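# Fill the carton's empty end cell with a bottle

## Task

In one row of the carton the final cell has no bottle. Pick up a bottle from the steel table, set it into that vacant cell, and open the gripper so the bottle is left standing there.

## Robot and tools

Robot and frame. There are two arms, left_arm and right_arm, each ending in a two-finger gripper. All poses in results use one shared scene frame, in metres: the origin sits on the table surface midway between the arms, +z is up, +x reaches out over the table, and left_arm is on the +y side. The arm names do not tell you which side of a camera image an arm appears on. Each gripper's own axes: the fingers extend along its +z and close along its y. The reported end_effector_position is the spot between the finger pads, roughly 1 cm short of the tips. Orientation is end_effector_quat_wxyz. Printed positions can be somewhat wrong, more so when an arm is stretched far. Joint limits (rad), base to gripper: waist -2.618 to 3.054, shoulder 0.000 to 3.142, elbow 0.000 to 3.142, wrist pitch -1.571 to 1.571, wrist yaw -1.571 to 1.571, wrist roll -2.094 to 2.094.

The 14-number row. Every motion command uses a single list of 14 numbers, each in [-1, 1], covering both arms even if one stays still: dx, dy, dz, rx, ry, rz, opening for left_arm, then the same seven for right_arm. The first six of each arm are an offset, not a pose, expressed in that gripper's own axes and measured from the gripper's pose in the most recent result that reported it (before any such result in the scene, and for second or later calls within one reply, from where the gripper is when the command begins). Scale: 1.0 equals 0.6 m of travel or 180 degrees; rx, ry, rz form one rotation vector. Opening is absolute, not an offset: +1 is fully open (0.094 m), -1 is closed. Zero offsets are not a pause; they pull the arm back to the reference pose.

execute_actions. Argument actions is a list holding at most one item; an empty list just reports the state. An action is {"rows": [...], "steps": n}: 1 to 15 rows, n up to 15 control steps of 1/30 s (default 15). One row is applied per step, the final row repeating if rows run out. Every row is counted from the same reference pose, not from the row before it. A wait is {"steps": n} with n up to 300, counted from the previous result so your thinking time is included. Optional pictures (true/false) controls whether images come back. A refused call moves nothing.

move. Argument target is one 14-number row as above; speed is the path's top speed in m/s, 0.002 to 0.5 (default 0.25), with turning capped at twice that value in rad/s. Each gripper follows a straight line toward its target; both paths finish together and last 0.5 to 10 s (cut off at 10 s). Openings are sent when the move starts. Paths ignore obstacles and the other arm. Grippers trail their path and can overshoot speed, especially with a nearly straight arm. The result adds a move: line giving the ending (done, off_target, moving, held, fault) and any limits (paced: the sent pose was clipped; held: some steps were blocked, after which the arm may jump fast), plus each gripper's distance from its target.

wait. Argument seconds, 0 to 10; nothing new is commanded meanwhile.

zoom_image. Arguments camera (cam_head_left, cam_head_right, cam_left_wrist, cam_right_wrist, each 504x504) and region [x0, y0, x1, y1] in pixels, origin top-left, at most 504 by 504; it enlarges part of that camera's latest image.

finished_scene. Argument scene, the number of the current scene. It ends the scene for good and it is then judged, so the bottle must already sit in the cell and stay there.

How motion behaves. Each control step the commanded pose is limited to 70 mm and 16 degrees away from the measured pose, and position wins over orientation when both cannot be met. After an action ends, the arm only continues to its last clipped pose, so long reaches need several commands; check the result each time. Arms usually settle a centimetre or more too low. To keep an arm in place, send the correcting offset in a reply's first call and zeros afterwards, raising the aim if it still sags.

Result lines. The state line lists both grippers' poses. grip_measured is finger opening on the commanded scale; the final Joint positions value is opening in metres; readings can be off by about 1 mm. Hand target shows where the controller is now driving each gripper. pose unreachable means the clearance check altered or blocked that arm's command; HELD marks steps where a row was not sent. FAULT lines mean an arm stopped. MOTOR HOT appears from 75 °C; at 90 °C the arm halts for 10 s, and at 100 °C the arm goes limp and falls (OVER-TEMPERATURE FAULT).

Gripping. To hold the bottle, keep commanding an opening below grip_measured, about 0.03 lower for a firm hold, less for a gentler one. Pad force tops out near 50 to 62 N.

Things to avoid. Do not knock or place anything off the table. Do not let the arms collide or push on each other. Approach contacts slowly and do not aim far beyond them, since faster and deeper contact presses harder. Avoid drops, slips and slams, and do not hold a load longer than needed because it heats the motors. Occasional outside tugs or pushes on held or loose objects may happen; recheck the bottle afterwards.

Each tool is called after "Call:" in YAML: its name, and indented under it one key for each argument.

## Session

Call:
execute_actions:
  actions: []

Scene clock: 0.00 s of 5360.00 s.
left_arm: end_effector_position=(+0.5244, +0.5282, +0.3005) grip_measured=+1.000 end_effector_quat_wxyz=(+0.571, -0.517, +0.490, -0.408) | right_arm: end_effector_position=(+0.0727, -0.5925, +0.3159) grip_measured=+1.000 end_effector_quat_wxyz=(+0.652, +0.432, +0.549, -0.295)
Joint positions: left_arm=[ 0.591  1.813  1.289  0.508  0.448 -1.426  0.094] | right_arm=[-1.893  0.331  0.518 -0.152 -0.793  0.268  0.094]
Joint velocities: left_arm=[-0.002  0.012 -0.007 -0.095 -0.081  0.051  0.   ] | right_arm=[-0.022  0.027 -0.002  0.037 -0.051 -0.022  0.   ]
Motor temperatures (°C, as the motors report them): left_arm=[19 23 23 22 19 20] | right_arm=[21 30 23 24 19 17]
Hand target (left_arm): +0.524, +0.528, +0.305; +0.575, -0.513, +0.491, -0.406
Hand target (right_arm): +0.073, -0.591, +0.319; +0.653, +0.428, +0.549, -0.298

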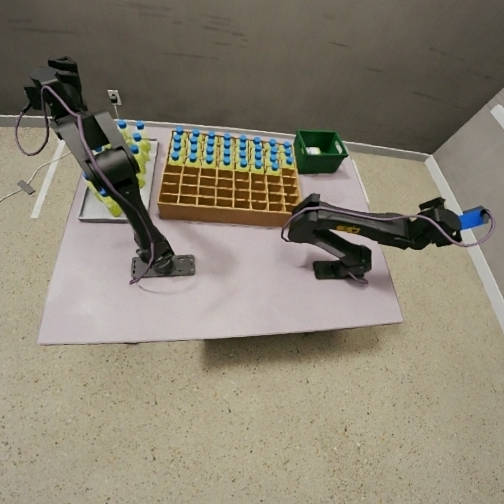

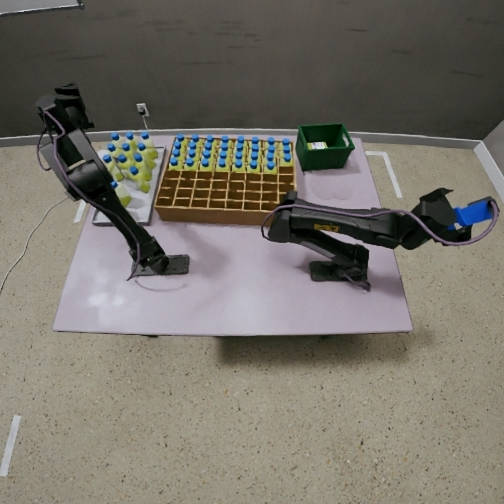

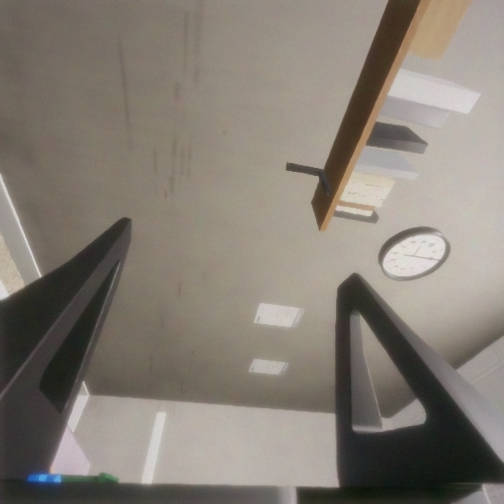

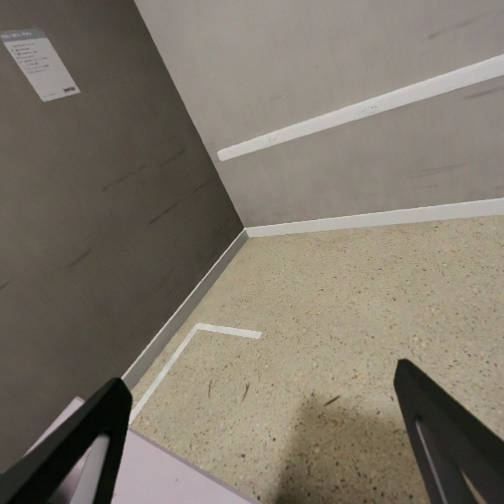

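Call:
zoom_image:
  camera: "cam_head_left"
  region: [60,100,360,240]

Call:
zoom_image:
  camera: "cam_head_right"
  region: [70,110,370,240]

Region (60, 100, 360, 240) of cam_head_left's 504x504 image, scaled by 1.680, with more detail than that image has; it fills the top 235 rows of this view, and the rest is white.

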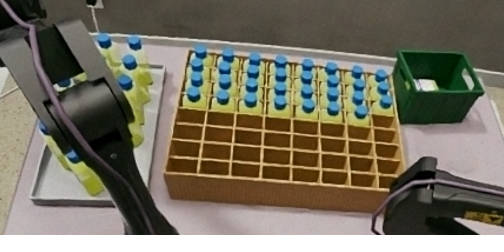

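Region (70, 110, 370, 240) of cam_head_right's 504x504 image, scaled by 1.680, with more detail than that image has; it fills the top 218 rows of this view, and the rest is white.

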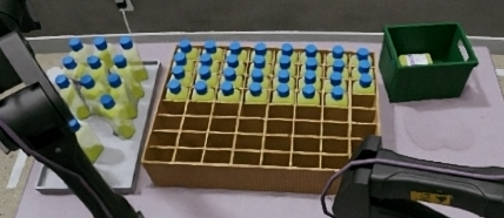

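Call:
zoom_image:
  camera: "cam_head_left"
  region: [230,120,320,200]

Call:
zoom_image:
  camera: "cam_head_right"
  region: [80,120,180,230]

Region (230, 120, 320, 200) of cam_head_left's 504x504 image, scaled by 5.600, with more detail than that image has.

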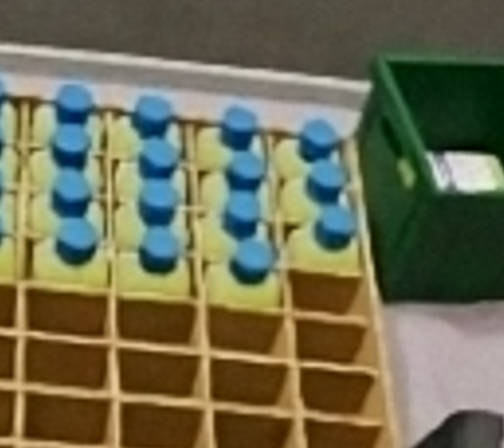

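Region (80, 120, 180, 230) of cam_head_right's 504x504 image, scaled by 4.582, with more detail than that image has; it fills the left 458 columns of this view, and the rest is white.

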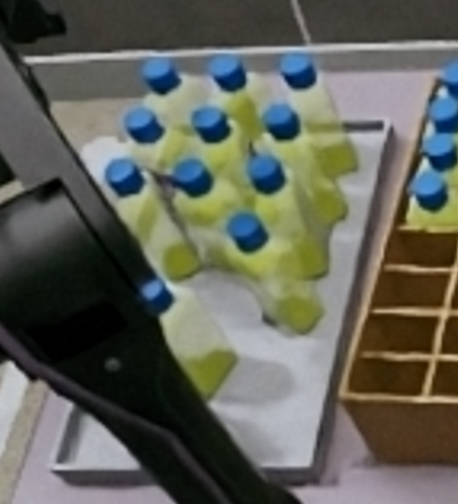

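Call:
move:
  target: [0.0277,0.0708,-0.501,-0.336,0.197,0.325,0.5, 0.130,0.550,-0.238,-0.431,0.1064,0.0107,1]
  speed: 0.2

Scene clock: 77.67 s of 5360.00 s.
left_arm: end_effector_position=(+0.2349, +0.4705, +0.2557) grip_measured=+0.502 end_effector_quat_wxyz=(+0.204, -0.295, +0.931, +0.070) | right_arm: end_effector_position=(+0.3086, -0.3139, +0.3235) grip_measured=+1.000 end_effector_quat_wxyz=(+0.700, -0.014, +0.688, +0.190)
Joint positions: left_arm=[ 0.819  1.351  1.54  -1.335  0.097  0.233  0.071] | right_arm=[ 0.011  0.63   0.534  0.149 -0.264  0.259  0.094]
Joint velocities: left_arm=[ 0.007  0.002 -0.022 -0.007 -0.007  0.022  0.   ] | right_arm=[-0.012 -0.002 -0.007  0.081  0.007  0.007  0.   ]
Motor temperatures (°C, as the motors report them): left_arm=[19 28 26 27 19 20] | right_arm=[21 29 26 29 19 17]
Hand target (left_arm): +0.229, +0.467, +0.260; +0.203, -0.294, +0.931, +0.075
Hand target (right_arm): +0.310, -0.309, +0.323; +0.699, -0.023, +0.688, +0.194
Off the commanded pose (left_arm): 0.012 m, 1 deg.
Off the commanded pose (right_arm): 0.009 m, 2 deg.
After step 90, 70.07 s passed at rest.
move: off_target (left_arm)

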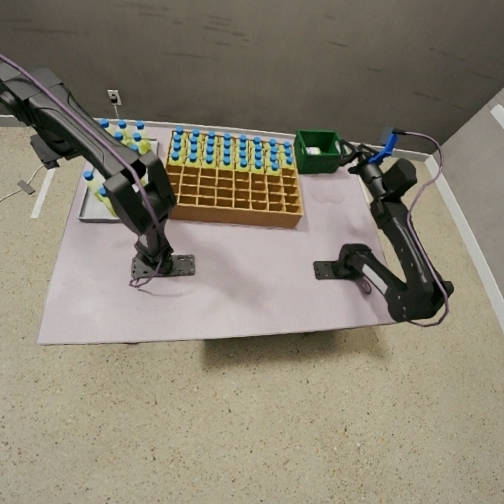

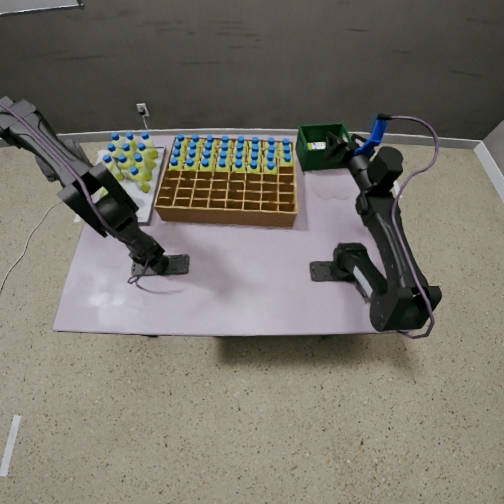

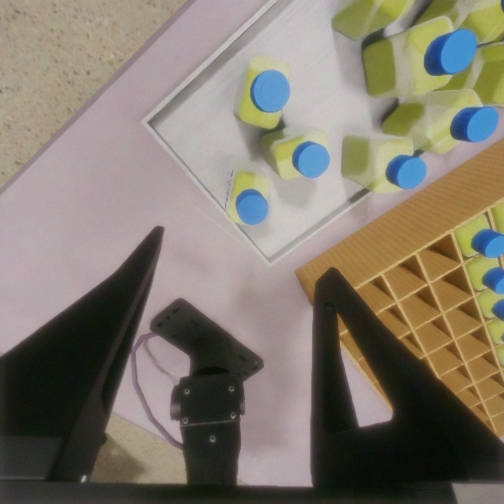

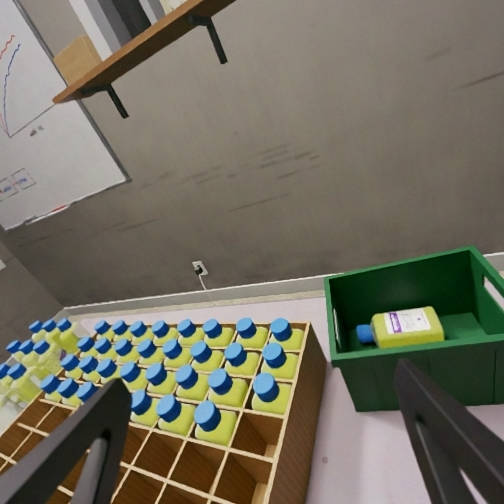

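Call:
zoom_image:
  camera: "cam_left_wrist"
  region: [130,40,370,280]

Region (130, 40, 370, 280) of cam_left_wrist's 504x504 image, scaled by 2.100, with more detail than that image has.

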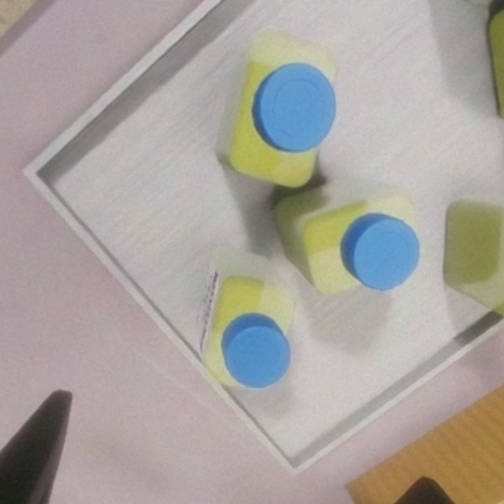

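Call:
move:
  target: [0.0778,-0.0053,0.0828,0.0258,0.0379,0.0572,0.3, 0.1155,0.1195,-0.116,0.0429,0.3766,-0.0705,0.3]
  speed: 0.12

Scene clock: 163.30 s of 5360.00 s.
left_arm: end_effector_position=(+0.2196, +0.4557, +0.1889) grip_measured=+0.302 end_effector_quat_wxyz=(+0.140, -0.204, +0.968, +0.030) | right_arm: end_effector_position=(+0.2224, -0.2462, +0.2658) grip_measured=+0.302 end_effector_quat_wxyz=(+0.212, -0.144, +0.965, +0.047)
Joint positions: left_arm=[ 0.848  1.351  1.316 -1.279  0.131  0.465  0.061] | right_arm=[ 0.574  1.192  1.481 -1.431  0.091  0.267  0.061]
Joint velocities: left_arm=[-0.007 -0.002  0.002  0.007  0.051 -0.037  0.   ] | right_arm=[-0.007 -0.032 -0.007  0.007 -0.051  0.022 -0.   ]
Motor temperatures (°C, as the motors report them): left_arm=[19 26 25 24 19 20] | right_arm=[21 28 27 33 19 17]
Hand target (left_arm): +0.219, +0.456, +0.191; +0.152, -0.205, +0.966, +0.033
Hand target (right_arm): +0.223, -0.246, +0.269; +0.211, -0.145, +0.966, +0.042
Off the commanded pose (left_arm): 0.002 m, 2 deg.
Off the commanded pose (right_arm): 0.006 m, 2 deg.
After step 90, 77.13 s passed at rest.
move: done

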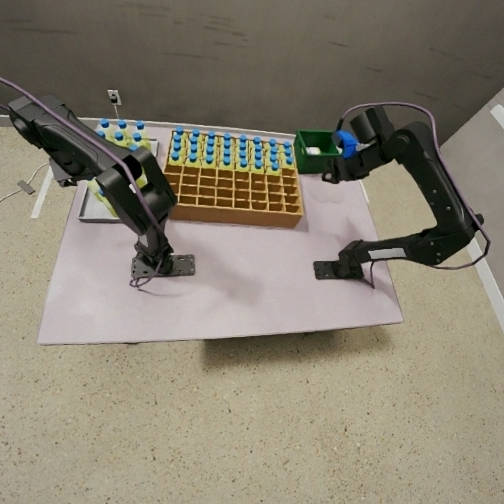

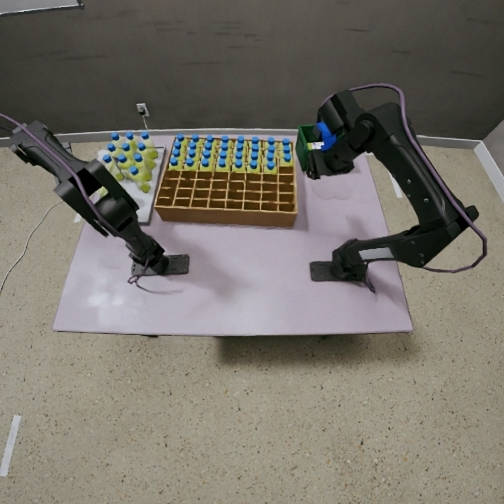

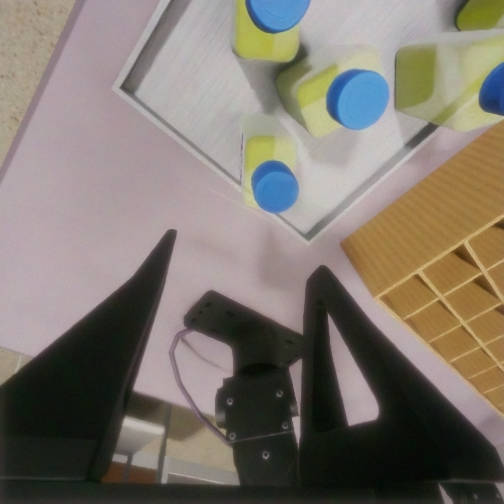

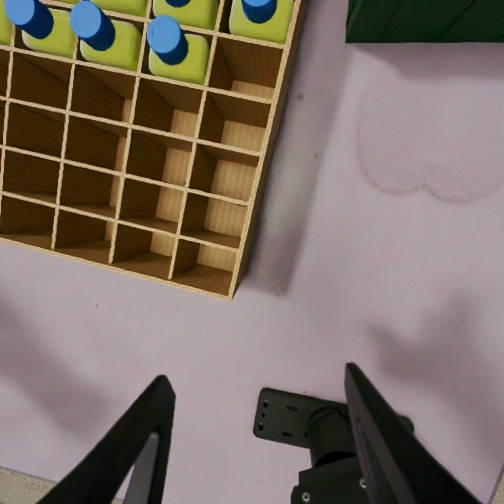

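Call:
zoom_image:
  camera: "cam_left_wrist"
  region: [160,90,380,290]

Region (160, 90, 380, 290) of cam_left_wrist's 504x504 image, scaled by 2.291, with more detail than that image has; it fills the top 458 rows of this view, and the rest is white.

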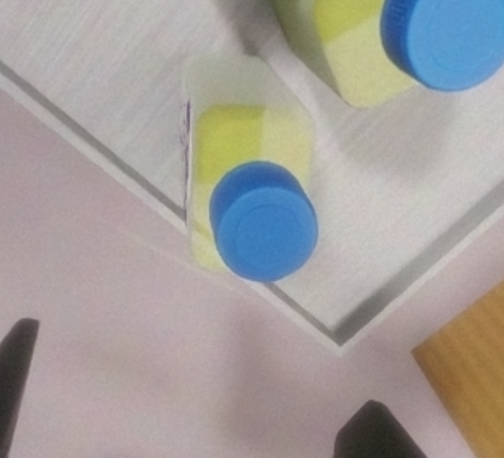

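Call:
move:
  target: [0,-0.025,0.045,0,0.008,0,0.3, 0,0,0,0,0,0,0.3]
  speed: 0.05

Scene clock: 197.87 s of 5360.00 s.
left_arm: end_effector_position=(+0.2309, +0.4451, +0.1678) grip_measured=+0.302 end_effector_quat_wxyz=(+0.130, -0.206, +0.969, +0.027) | right_arm: end_effector_position=(+0.2220, -0.2465, +0.2656) grip_measured=+0.302 end_effector_quat_wxyz=(+0.211, -0.144, +0.966, +0.047)
Joint positions: left_arm=[ 0.774  1.351  1.236 -1.21   0.105  0.392  0.061] | right_arm=[ 0.574  1.192  1.481 -1.433  0.091  0.268  0.061]
Joint velocities: left_arm=[ 0.022  0.002  0.007 -0.037 -0.007 -0.007  0.001] | right_arm=[-0.007 -0.017 -0.012  0.037  0.051 -0.081 -0.   ]
Motor temperatures (°C, as the motors report them): left_arm=[19 26 25 24 19 20] | right_arm=[21 27 27 29 19 17]
Hand target (left_arm): +0.233, +0.445, +0.163; +0.128, -0.204, +0.970, +0.028
Hand target (right_arm): +0.222, -0.246, +0.266; +0.212, -0.144, +0.965, +0.047
Off the commanded pose (left_arm): 0.005 m, 0 deg.
Off the commanded pose (right_arm): 0.000 m, 0 deg.
After step 90, 30.50 s passed at rest.
move: done

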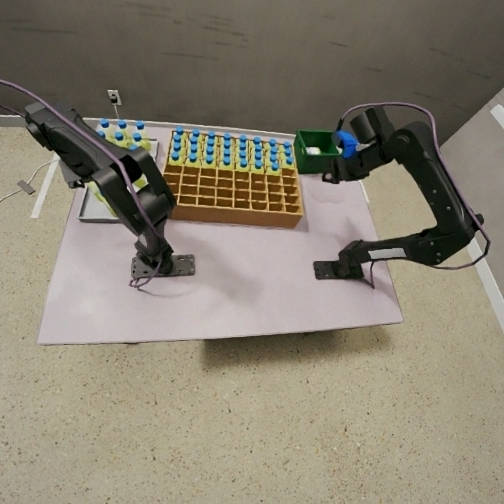

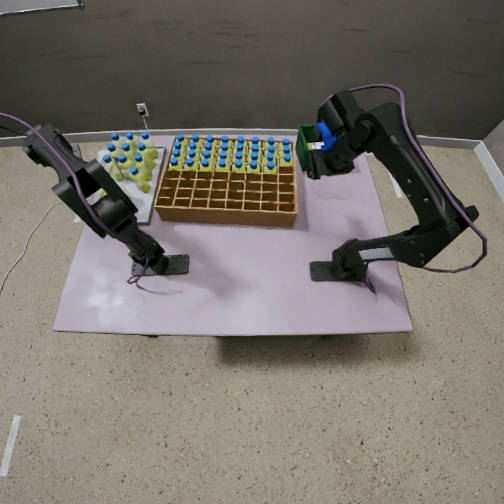

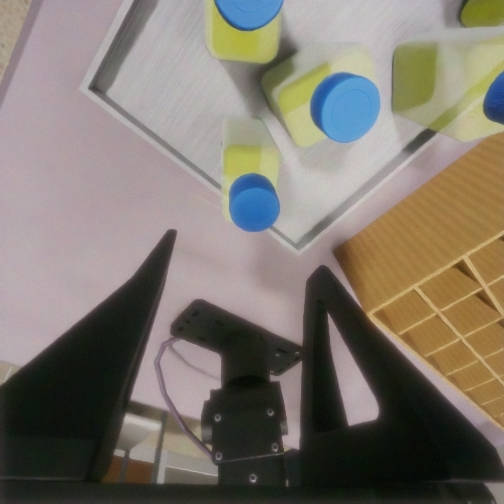

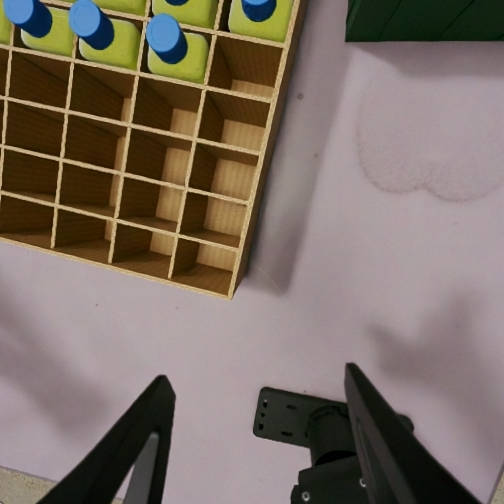

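Call:
execute_actions:
  actions: []

Scene clock: 218.17 s of 5360.00 s.
left_arm: end_effector_position=(+0.2311, +0.4455, +0.1679) grip_measured=+0.302 end_effector_quat_wxyz=(+0.131, -0.207, +0.969, +0.028) | right_arm: end_effector_position=(+0.2220, -0.2465, +0.2656) grip_measured=+0.302 end_effector_quat_wxyz=(+0.211, -0.144, +0.966, +0.047)
Joint positions: left_arm=[ 0.774  1.351  1.236 -1.208  0.104  0.391  0.061] | right_arm=[ 0.574  1.192  1.481 -1.433  0.091  0.268  0.061]
Joint velocities: left_arm=[ 0.012 -0.007 -0.007 -0.022 -0.066 -0.022 -0.001] | right_arm=[ 0.002 -0.017  0.002 -0.037  0.007 -0.051 -0.001]
Motor temperatures (°C, as the motors report them): left_arm=[19 25 25 24 19 20] | right_arm=[21 27 26 29 19 17]
Hand target (left_arm): +0.233, +0.445, +0.163; +0.128, -0.204, +0.970, +0.029
Hand target (right_arm): +0.222, -0.246, +0.266; +0.212, -0.144, +0.965, +0.047
Off the commanded pose (left_arm): 0.005 m, 0 deg.
Off the commanded pose (right_arm): 0.000 m, 0 deg.
Steps of this call (steps 1 to 90: nothing new was sent; then 17.30 s passed at rest). Readings (end_effector_position):
1: left_arm (+0.2310, +0.4452, +0.1678) | right_arm (+0.2220, -0.2465, +0.2656)
2: left_arm (+0.2309, +0.4452, +0.1678) | right_arm (+0.2220, -0.2465, +0.2656)
4: left_arm (+0.2310, +0.4453, +0.1679) | right_arm (+0.2220, -0.2465, +0.2656)
8: left_arm (+0.2311, +0.4453, +0.1679) | right_arm (+0.2220, -0.2465, +0.2656)
90: the state above

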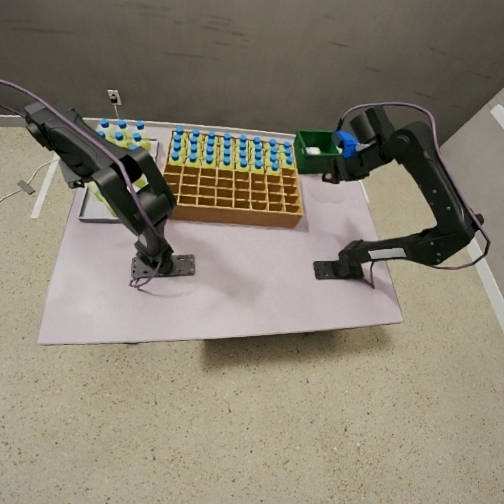

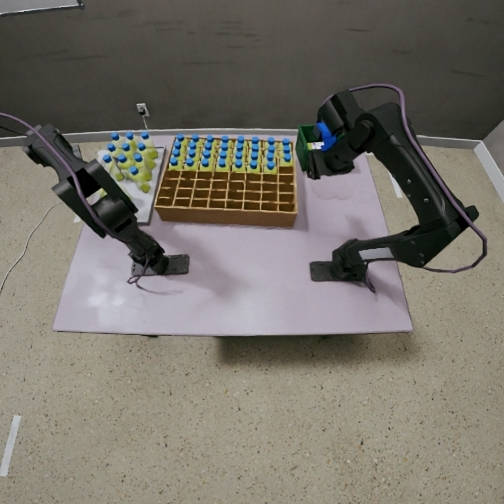

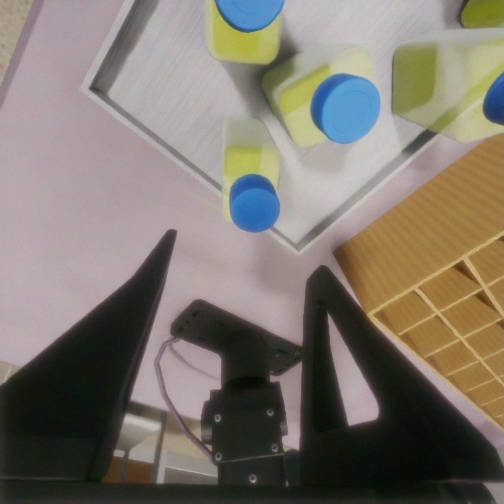

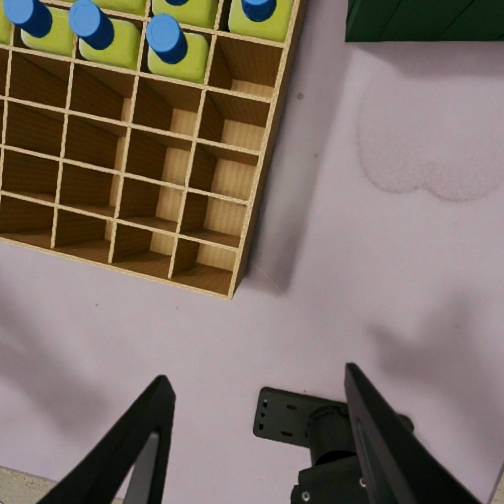

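Call:
move:
  target: [0,0,0.028,0,-0.017,0,0.3, 0,0,0,0,0,0,0.3]
  speed: 0.05

Scene clock: 223.30 s of 5360.00 s.
left_arm: end_effector_position=(+0.2352, +0.4471, +0.1493) grip_measured=+0.302 end_effector_quat_wxyz=(+0.143, -0.205, +0.968, +0.030) | right_arm: end_effector_position=(+0.2220, -0.2465, +0.2656) grip_measured=+0.302 end_effector_quat_wxyz=(+0.211, -0.144, +0.966, +0.047)
Joint positions: left_arm=[ 0.774  1.338  1.146 -1.107  0.115  0.391  0.061] | right_arm=[ 0.574  1.192  1.481 -1.433  0.091  0.268  0.061]
Joint velocities: left_arm=[-0.012 -0.012  0.017  0.022  0.022 -0.037  0.   ] | right_arm=[-0.007 -0.002 -0.012 -0.007 -0.095 -0.022 -0.   ]
Motor temperatures (°C, as the motors report them): left_arm=[19 25 25 24 19 20] | right_arm=[21 27 26 29 19 17]
Hand target (left_arm): +0.235, +0.447, +0.152; +0.157, -0.206, +0.965, +0.033
Hand target (right_arm): +0.222, -0.246, +0.266; +0.211, -0.144, +0.966, +0.047
Off the commanded pose (left_arm): 0.002 m, 2 deg.
Off the commanded pose (right_arm): 0.000 m, 0 deg.
After step 90, 1.10 s passed at rest.
move: done

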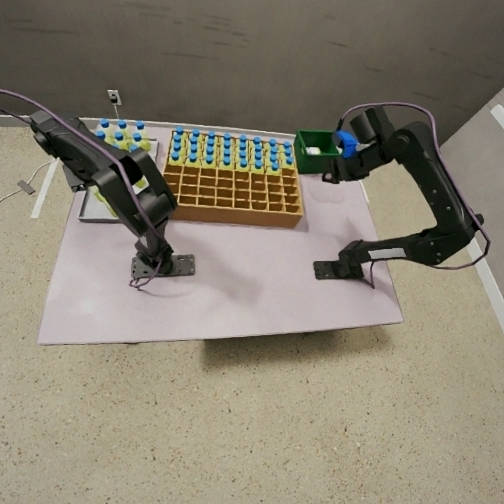

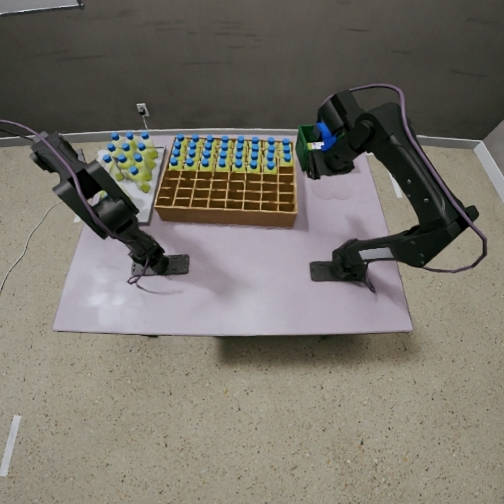

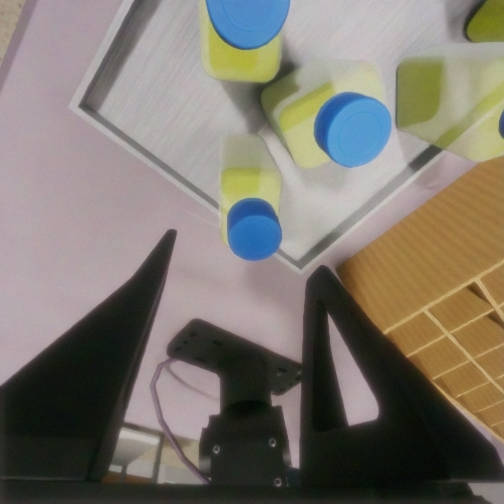

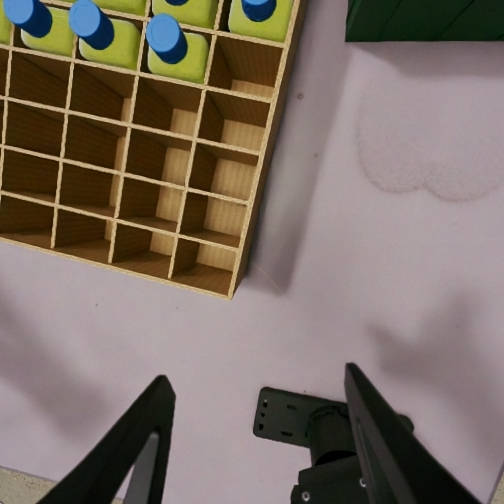

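Call:
move:
  target: [0,0,0.014,0,-0.012,0,0.3, 0,0,0,0,0,0,0.3]
  speed: 0.03

Call:
zoom_image:
  camera: "cam_head_left"
  region: [60,110,220,270]

Scene clock: 230.47 s of 5360.00 s.
left_arm: end_effector_position=(+0.2368, +0.4479, +0.1385) grip_measured=+0.302 end_effector_quat_wxyz=(+0.147, -0.204, +0.967, +0.030) | right_arm: end_effector_position=(+0.2220, -0.2465, +0.2656) grip_measured=+0.302 end_effector_quat_wxyz=(+0.211, -0.144, +0.966, +0.047)
Joint positions: left_arm=[ 0.774  1.338  1.101 -1.056  0.119  0.391  0.061] | right_arm=[ 0.574  1.192  1.481 -1.433  0.091  0.268  0.061]
Joint velocities: left_arm=[ 0.007  0.002 -0.012 -0.037 -0.037 -0.051  0.   ] | right_arm=[ 0.007  0.002 -0.002  0.051 -0.051 -0.037 -0.001]
Motor temperatures (°C, as the motors report them): left_arm=[19 26 25 24 19 20] | right_arm=[21 27 26 29 19 17]
Hand target (left_arm): +0.237, +0.448, +0.141; +0.161, -0.204, +0.965, +0.034
Hand target (right_arm): +0.222, -0.246, +0.266; +0.211, -0.144, +0.966, +0.047
Off the commanded pose (left_arm): 0.003 m, 2 deg.
Off the commanded pose (right_arm): 0.000 m, 0 deg.
After step 90, 3.30 s passed at rest.
move: done

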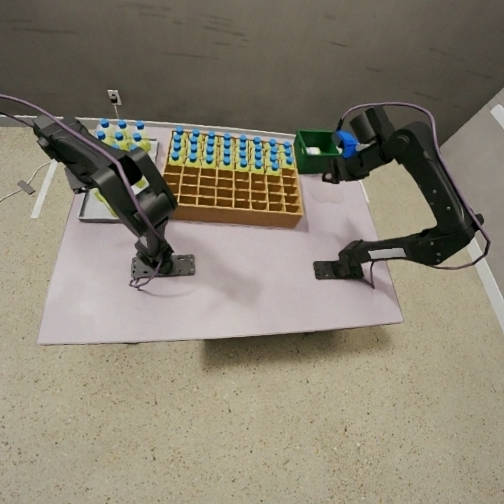

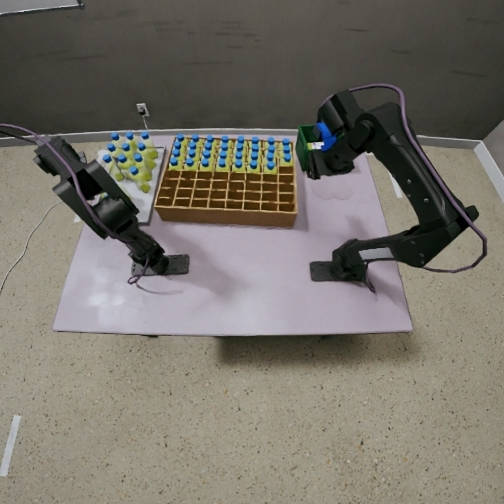

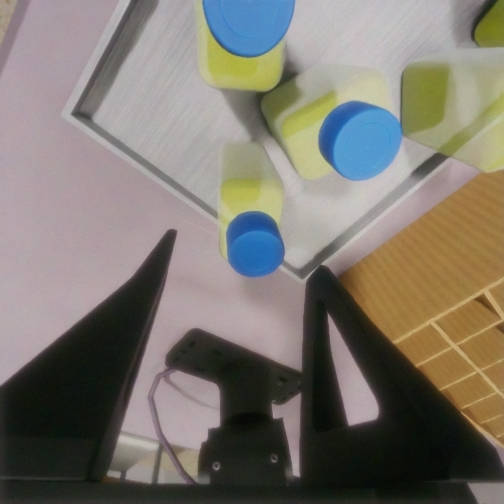

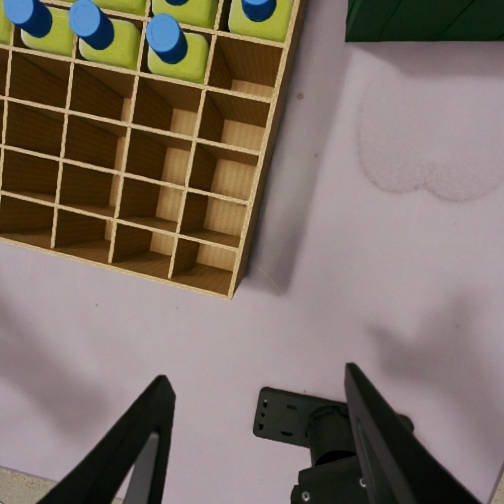

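Region (60, 110, 220, 270) of cam_head_left's 504x504 image, scaled by 3.150, with more detail than that image has.

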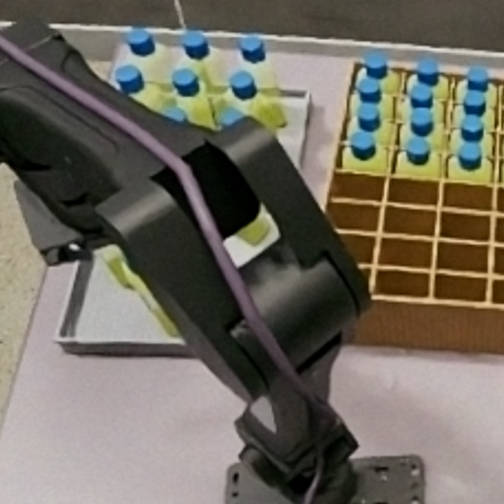

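Call:
move:
  target: [0,0,0.02,0,-0.015,0,0.3, 0,0,0,0,0,0,0.3]
  speed: 0.03

Scene clock: 247.50 s of 5360.00 s.
left_arm: end_effector_position=(+0.2394, +0.4487, +0.1236) grip_measured=+0.302 end_effector_quat_wxyz=(+0.154, -0.203, +0.966, +0.031) | right_arm: end_effector_position=(+0.2220, -0.2465, +0.2656) grip_measured=+0.302 end_effector_quat_wxyz=(+0.211, -0.144, +0.966, +0.047)
Joint positions: left_arm=[ 0.774  1.338  1.038 -0.981  0.126  0.391  0.061] | right_arm=[ 0.574  1.192  1.481 -1.433  0.091  0.268  0.061]
Joint velocities: left_arm=[ 0.002 -0.012  0.002  0.022 -0.037 -0.037 -0.   ] | right_arm=[-0.012  0.017 -0.002 -0.051  0.037  0.007  0.001]
Motor temperatures (°C, as the motors report them): left_arm=[19 26 25 24 19 20] | right_arm=[21 27 26 29 19 17]
Hand target (left_arm): +0.240, +0.449, +0.127; +0.169, -0.204, +0.964, +0.035
Hand target (right_arm): +0.222, -0.246, +0.266; +0.211, -0.144, +0.966, +0.047
Off the commanded pose (left_arm): 0.004 m, 2 deg.
Off the commanded pose (right_arm): 0.000 m, 0 deg.
After step 90, 13.03 s passed at rest.
move: done

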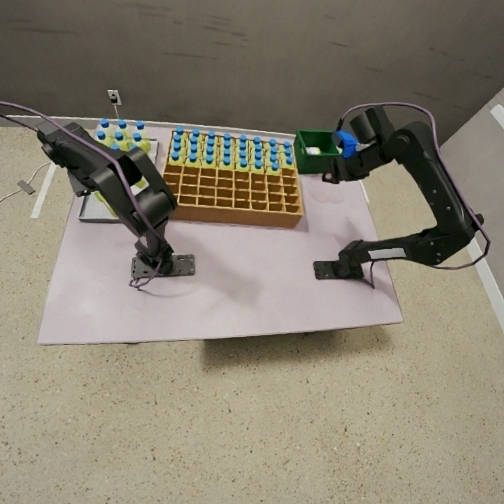

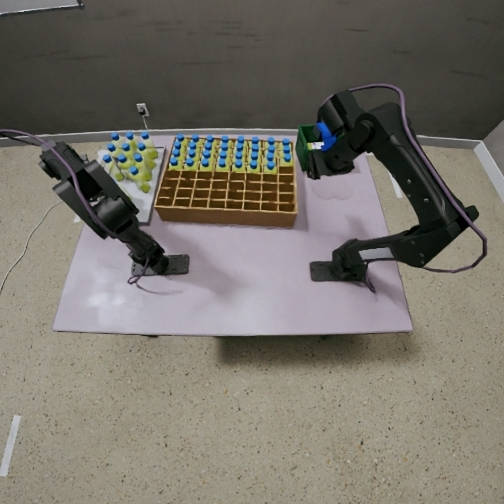

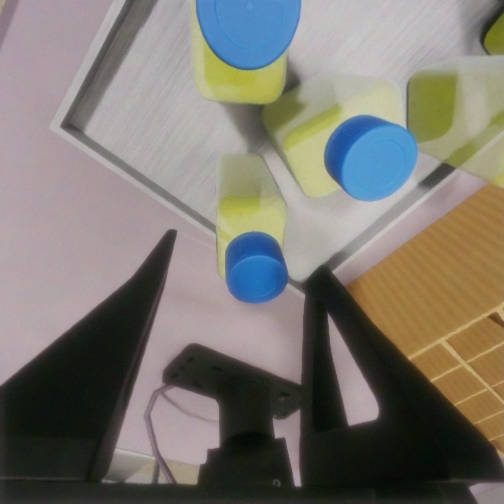

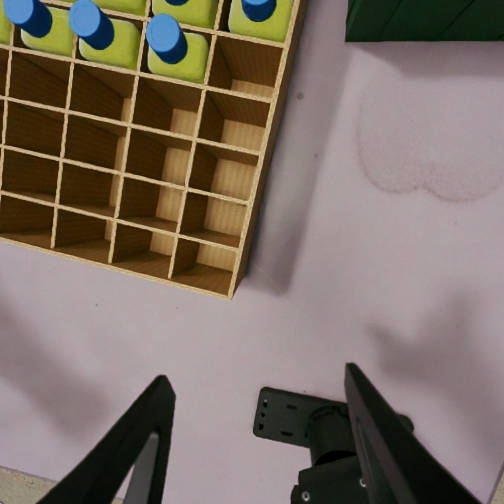

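Call:
move:
  target: [0.018,0,0.006,0,-0.015,0,0.3, 0,0,0,0,0,0,0.3]
  speed: 0.03

Scene clock: 265.63 s of 5360.00 s.
left_arm: end_effector_position=(+0.2309, +0.4443, +0.1142) grip_measured=+0.302 end_effector_quat_wxyz=(+0.162, -0.204, +0.965, +0.031) | right_arm: end_effector_position=(+0.2220, -0.2465, +0.2656) grip_measured=+0.302 end_effector_quat_wxyz=(+0.211, -0.144, +0.966, +0.047)
Joint positions: left_arm=[ 0.796  1.293  0.963 -0.94   0.141  0.408  0.061] | right_arm=[ 0.574  1.192  1.481 -1.433  0.091  0.268  0.061]
Joint velocities: left_arm=[-0.002 -0.022  0.002  0.007  0.022  0.007  0.   ] | right_arm=[-0.002  0.007  0.012 -0.037 -0.051 -0.022  0.001]
Motor temperatures (°C, as the motors report them): left_arm=[19 26 25 24 19 20] | right_arm=[21 27 26 29 19 17]
Hand target (left_arm): +0.231, +0.445, +0.117; +0.176, -0.203, +0.963, +0.035
Hand target (right_arm): +0.222, -0.246, +0.266; +0.211, -0.144, +0.966, +0.047
Off the commanded pose (left_arm): 0.003 m, 2 deg.
Off the commanded pose (right_arm): 0.000 m, 0 deg.
After step 90, 14.20 s passed at rest.
move: done

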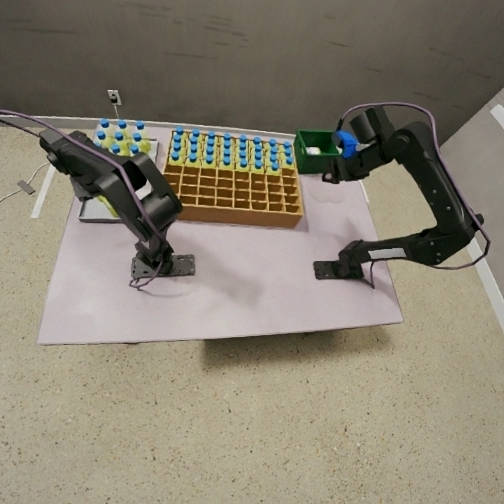

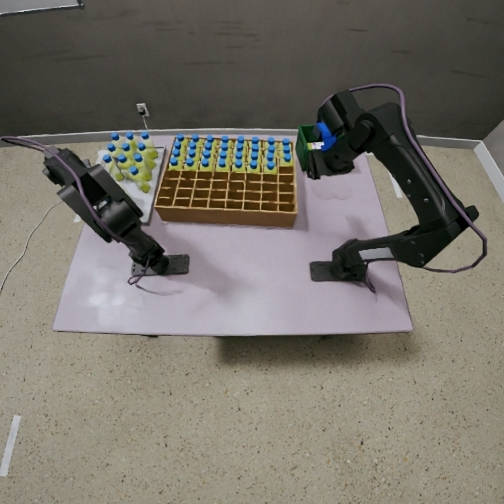

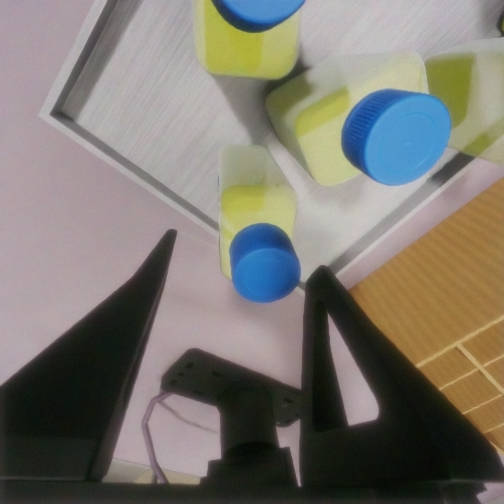

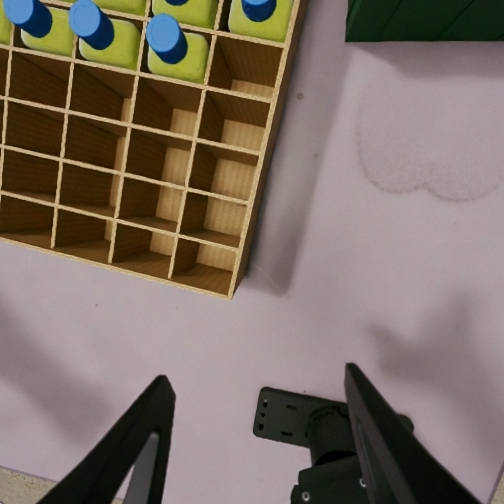

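Call:
move:
  target: [0.008,-0.008,-0.002,0,-0.015,0,0.3, 0,0,0,0,0,0,0.3]
  speed: 0.02

Scene clock: 269.63 s of 5360.00 s.
left_arm: end_effector_position=(+0.2276, +0.4386, +0.1116) grip_measured=+0.302 end_effector_quat_wxyz=(+0.171, -0.201, +0.964, +0.033) | right_arm: end_effector_position=(+0.2220, -0.2465, +0.2656) grip_measured=+0.302 end_effector_quat_wxyz=(+0.211, -0.144, +0.966, +0.047)
Joint positions: left_arm=[ 0.796  1.251  0.918 -0.919  0.149  0.409  0.061] | right_arm=[ 0.574  1.192  1.481 -1.433  0.091  0.268  0.061]
Joint velocities: left_arm=[ 0.007 -0.007 -0.002  0.022  0.022  0.022 -0.001] | right_arm=[-0.012 -0.012 -0.002  0.022 -0.007 -0.022  0.   ]
Motor temperatures (°C, as the motors report them): left_arm=[19 26 25 24 19 20] | right_arm=[21 27 26 29 19 17]
Hand target (left_arm): +0.228, +0.438, +0.114; +0.184, -0.203, +0.961, +0.036
Hand target (right_arm): +0.222, -0.246, +0.266; +0.211, -0.144, +0.966, +0.047
Off the commanded pose (left_arm): 0.002 m, 2 deg.
Off the commanded pose (right_arm): 0.000 m, 0 deg.
move: done

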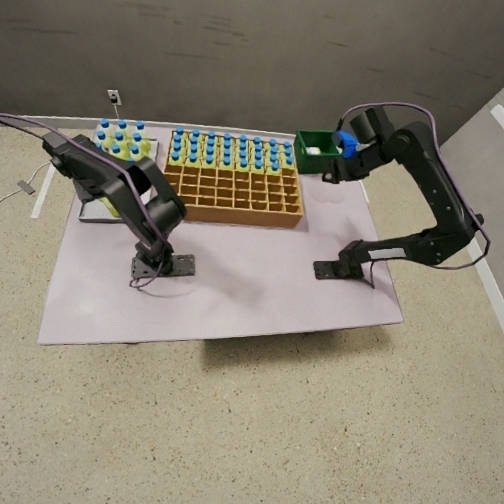

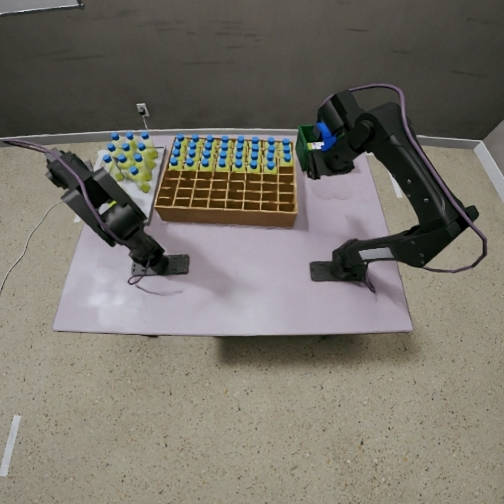

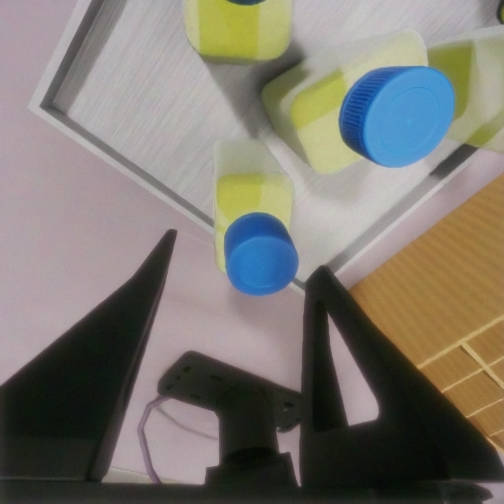

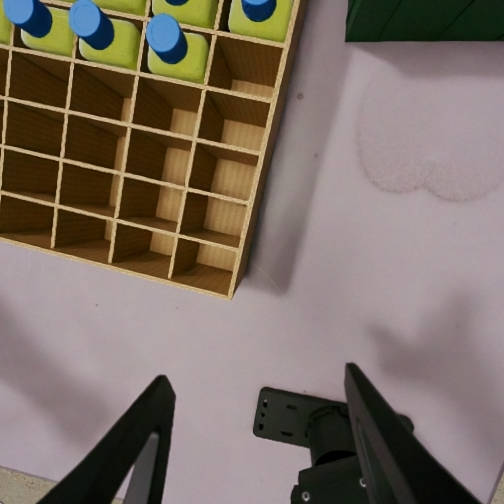

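Call:
execute_actions:
  actions:
    - {"rows":[[0,-0.004,-0.002,0,-0.012,0,0.3,0,0,0,0,0,0,0.3],[0,-0.004,-0.002,0,-0.012,0,0.3,0,0,0,0,0,0,0.3],[0,-0.004,-0.002,0,-0.012,0,0.3,0,0,0,0,0,0,0.3],[0,-0.004,-0.002,0,-0.012,0,0.2,0,0,0,0,0,0,0.3],[0,-0.004,-0.002,0,-0.012,0,0.1,0,0,0,0,0,0,0.3],[0,-0.004,-0.002,0,-0.012,0,0.0,0,0,0,0,0,0,0.3],[0,-0.004,-0.002,0,-0.012,0,-0.1,0,0,0,0,0,0,0.3],[0,-0.004,-0.002,0,-0.012,0,-0.18,0,0,0,0,0,0,0.3],[0,-0.004,-0.002,0,-0.012,0,-0.25,0,0,0,0,0,0,0.3],[0,-0.004,-0.002,0,-0.012,0,-0.3,0,0,0,0,0,0,0.3],[0,-0.004,-0.002,0,-0.012,0,-0.34,0,0,0,0,0,0,0.3]],"steps":15}

Scene clock: 278.53 s of 5360.00 s.
left_arm: end_effector_position=(+0.2274, +0.4373, +0.1106) grip_measured=-0.338 end_effector_quat_wxyz=(+0.176, -0.201, +0.963, +0.035) | right_arm: end_effector_position=(+0.2220, -0.2465, +0.2656) grip_measured=+0.302 end_effector_quat_wxyz=(+0.211, -0.144, +0.966, +0.047)
Joint positions: left_arm=[ 0.796  1.238  0.901 -0.905  0.152  0.409  0.031] | right_arm=[ 0.574  1.192  1.481 -1.433  0.091  0.268  0.061]
Joint velocities: left_arm=[ 0.002 -0.002 -0.007  0.037 -0.037 -0.007 -0.001] | right_arm=[-0.002 -0.002  0.002 -0.007 -0.007 -0.007  0.   ]
Motor temperatures (°C, as the motors report them): left_arm=[19 26 25 24 19 20] | right_arm=[21 27 26 29 19 17]
Hand target (left_arm): +0.228, +0.436, +0.113; +0.189, -0.201, +0.960, +0.037
Hand target (right_arm): +0.222, -0.246, +0.266; +0.211, -0.144, +0.966, +0.047
Off the commanded pose (left_arm): 0.003 m, 2 deg.
Off the commanded pose (right_arm): 0.000 m, 0 deg.
Steps of this call (steps 1 to 90: nothing new was sent; then 5.40 s passed at rest; steps 91 to 105: all 15 steps of this action). Readings (end_effector_position):
91: left_arm (+0.2282, +0.4389, +0.1117) | right_arm (+0.2220, -0.2465, +0.2656)
92: left_arm (+0.2281, +0.4386, +0.1114) | right_arm (+0.2220, -0.2465, +0.2656)
94: left_arm (+0.2272, +0.4373, +0.1107) | right_arm (+0.2220, -0.2465, +0.2656)
98: left_arm (+0.2269, +0.4369, +0.1104) | right_arm (+0.2220, -0.2465, +0.2656)
105: the state above

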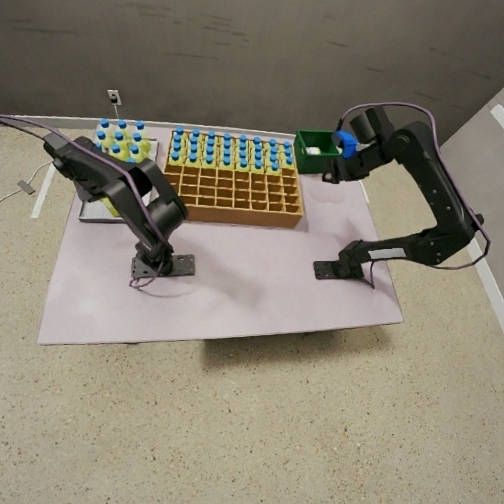

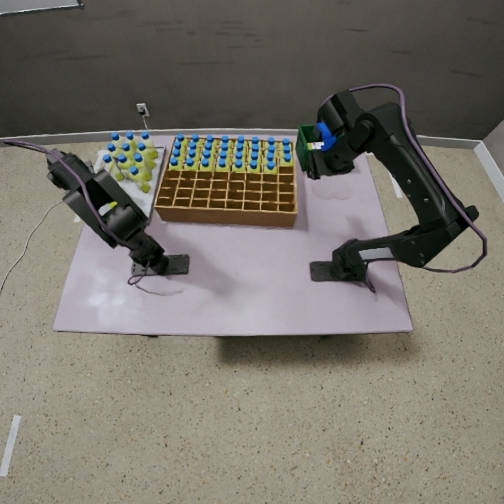

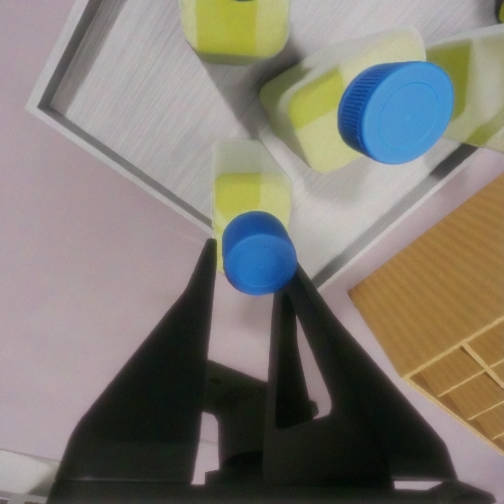

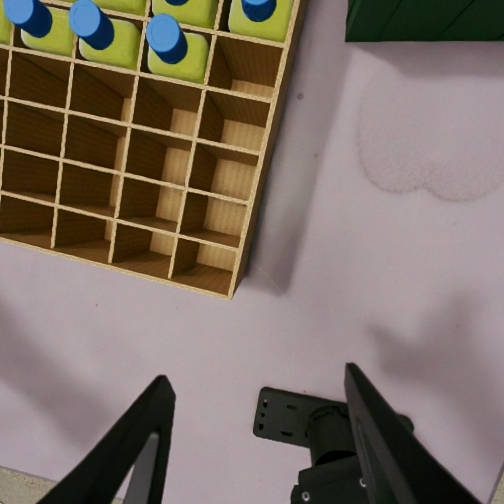

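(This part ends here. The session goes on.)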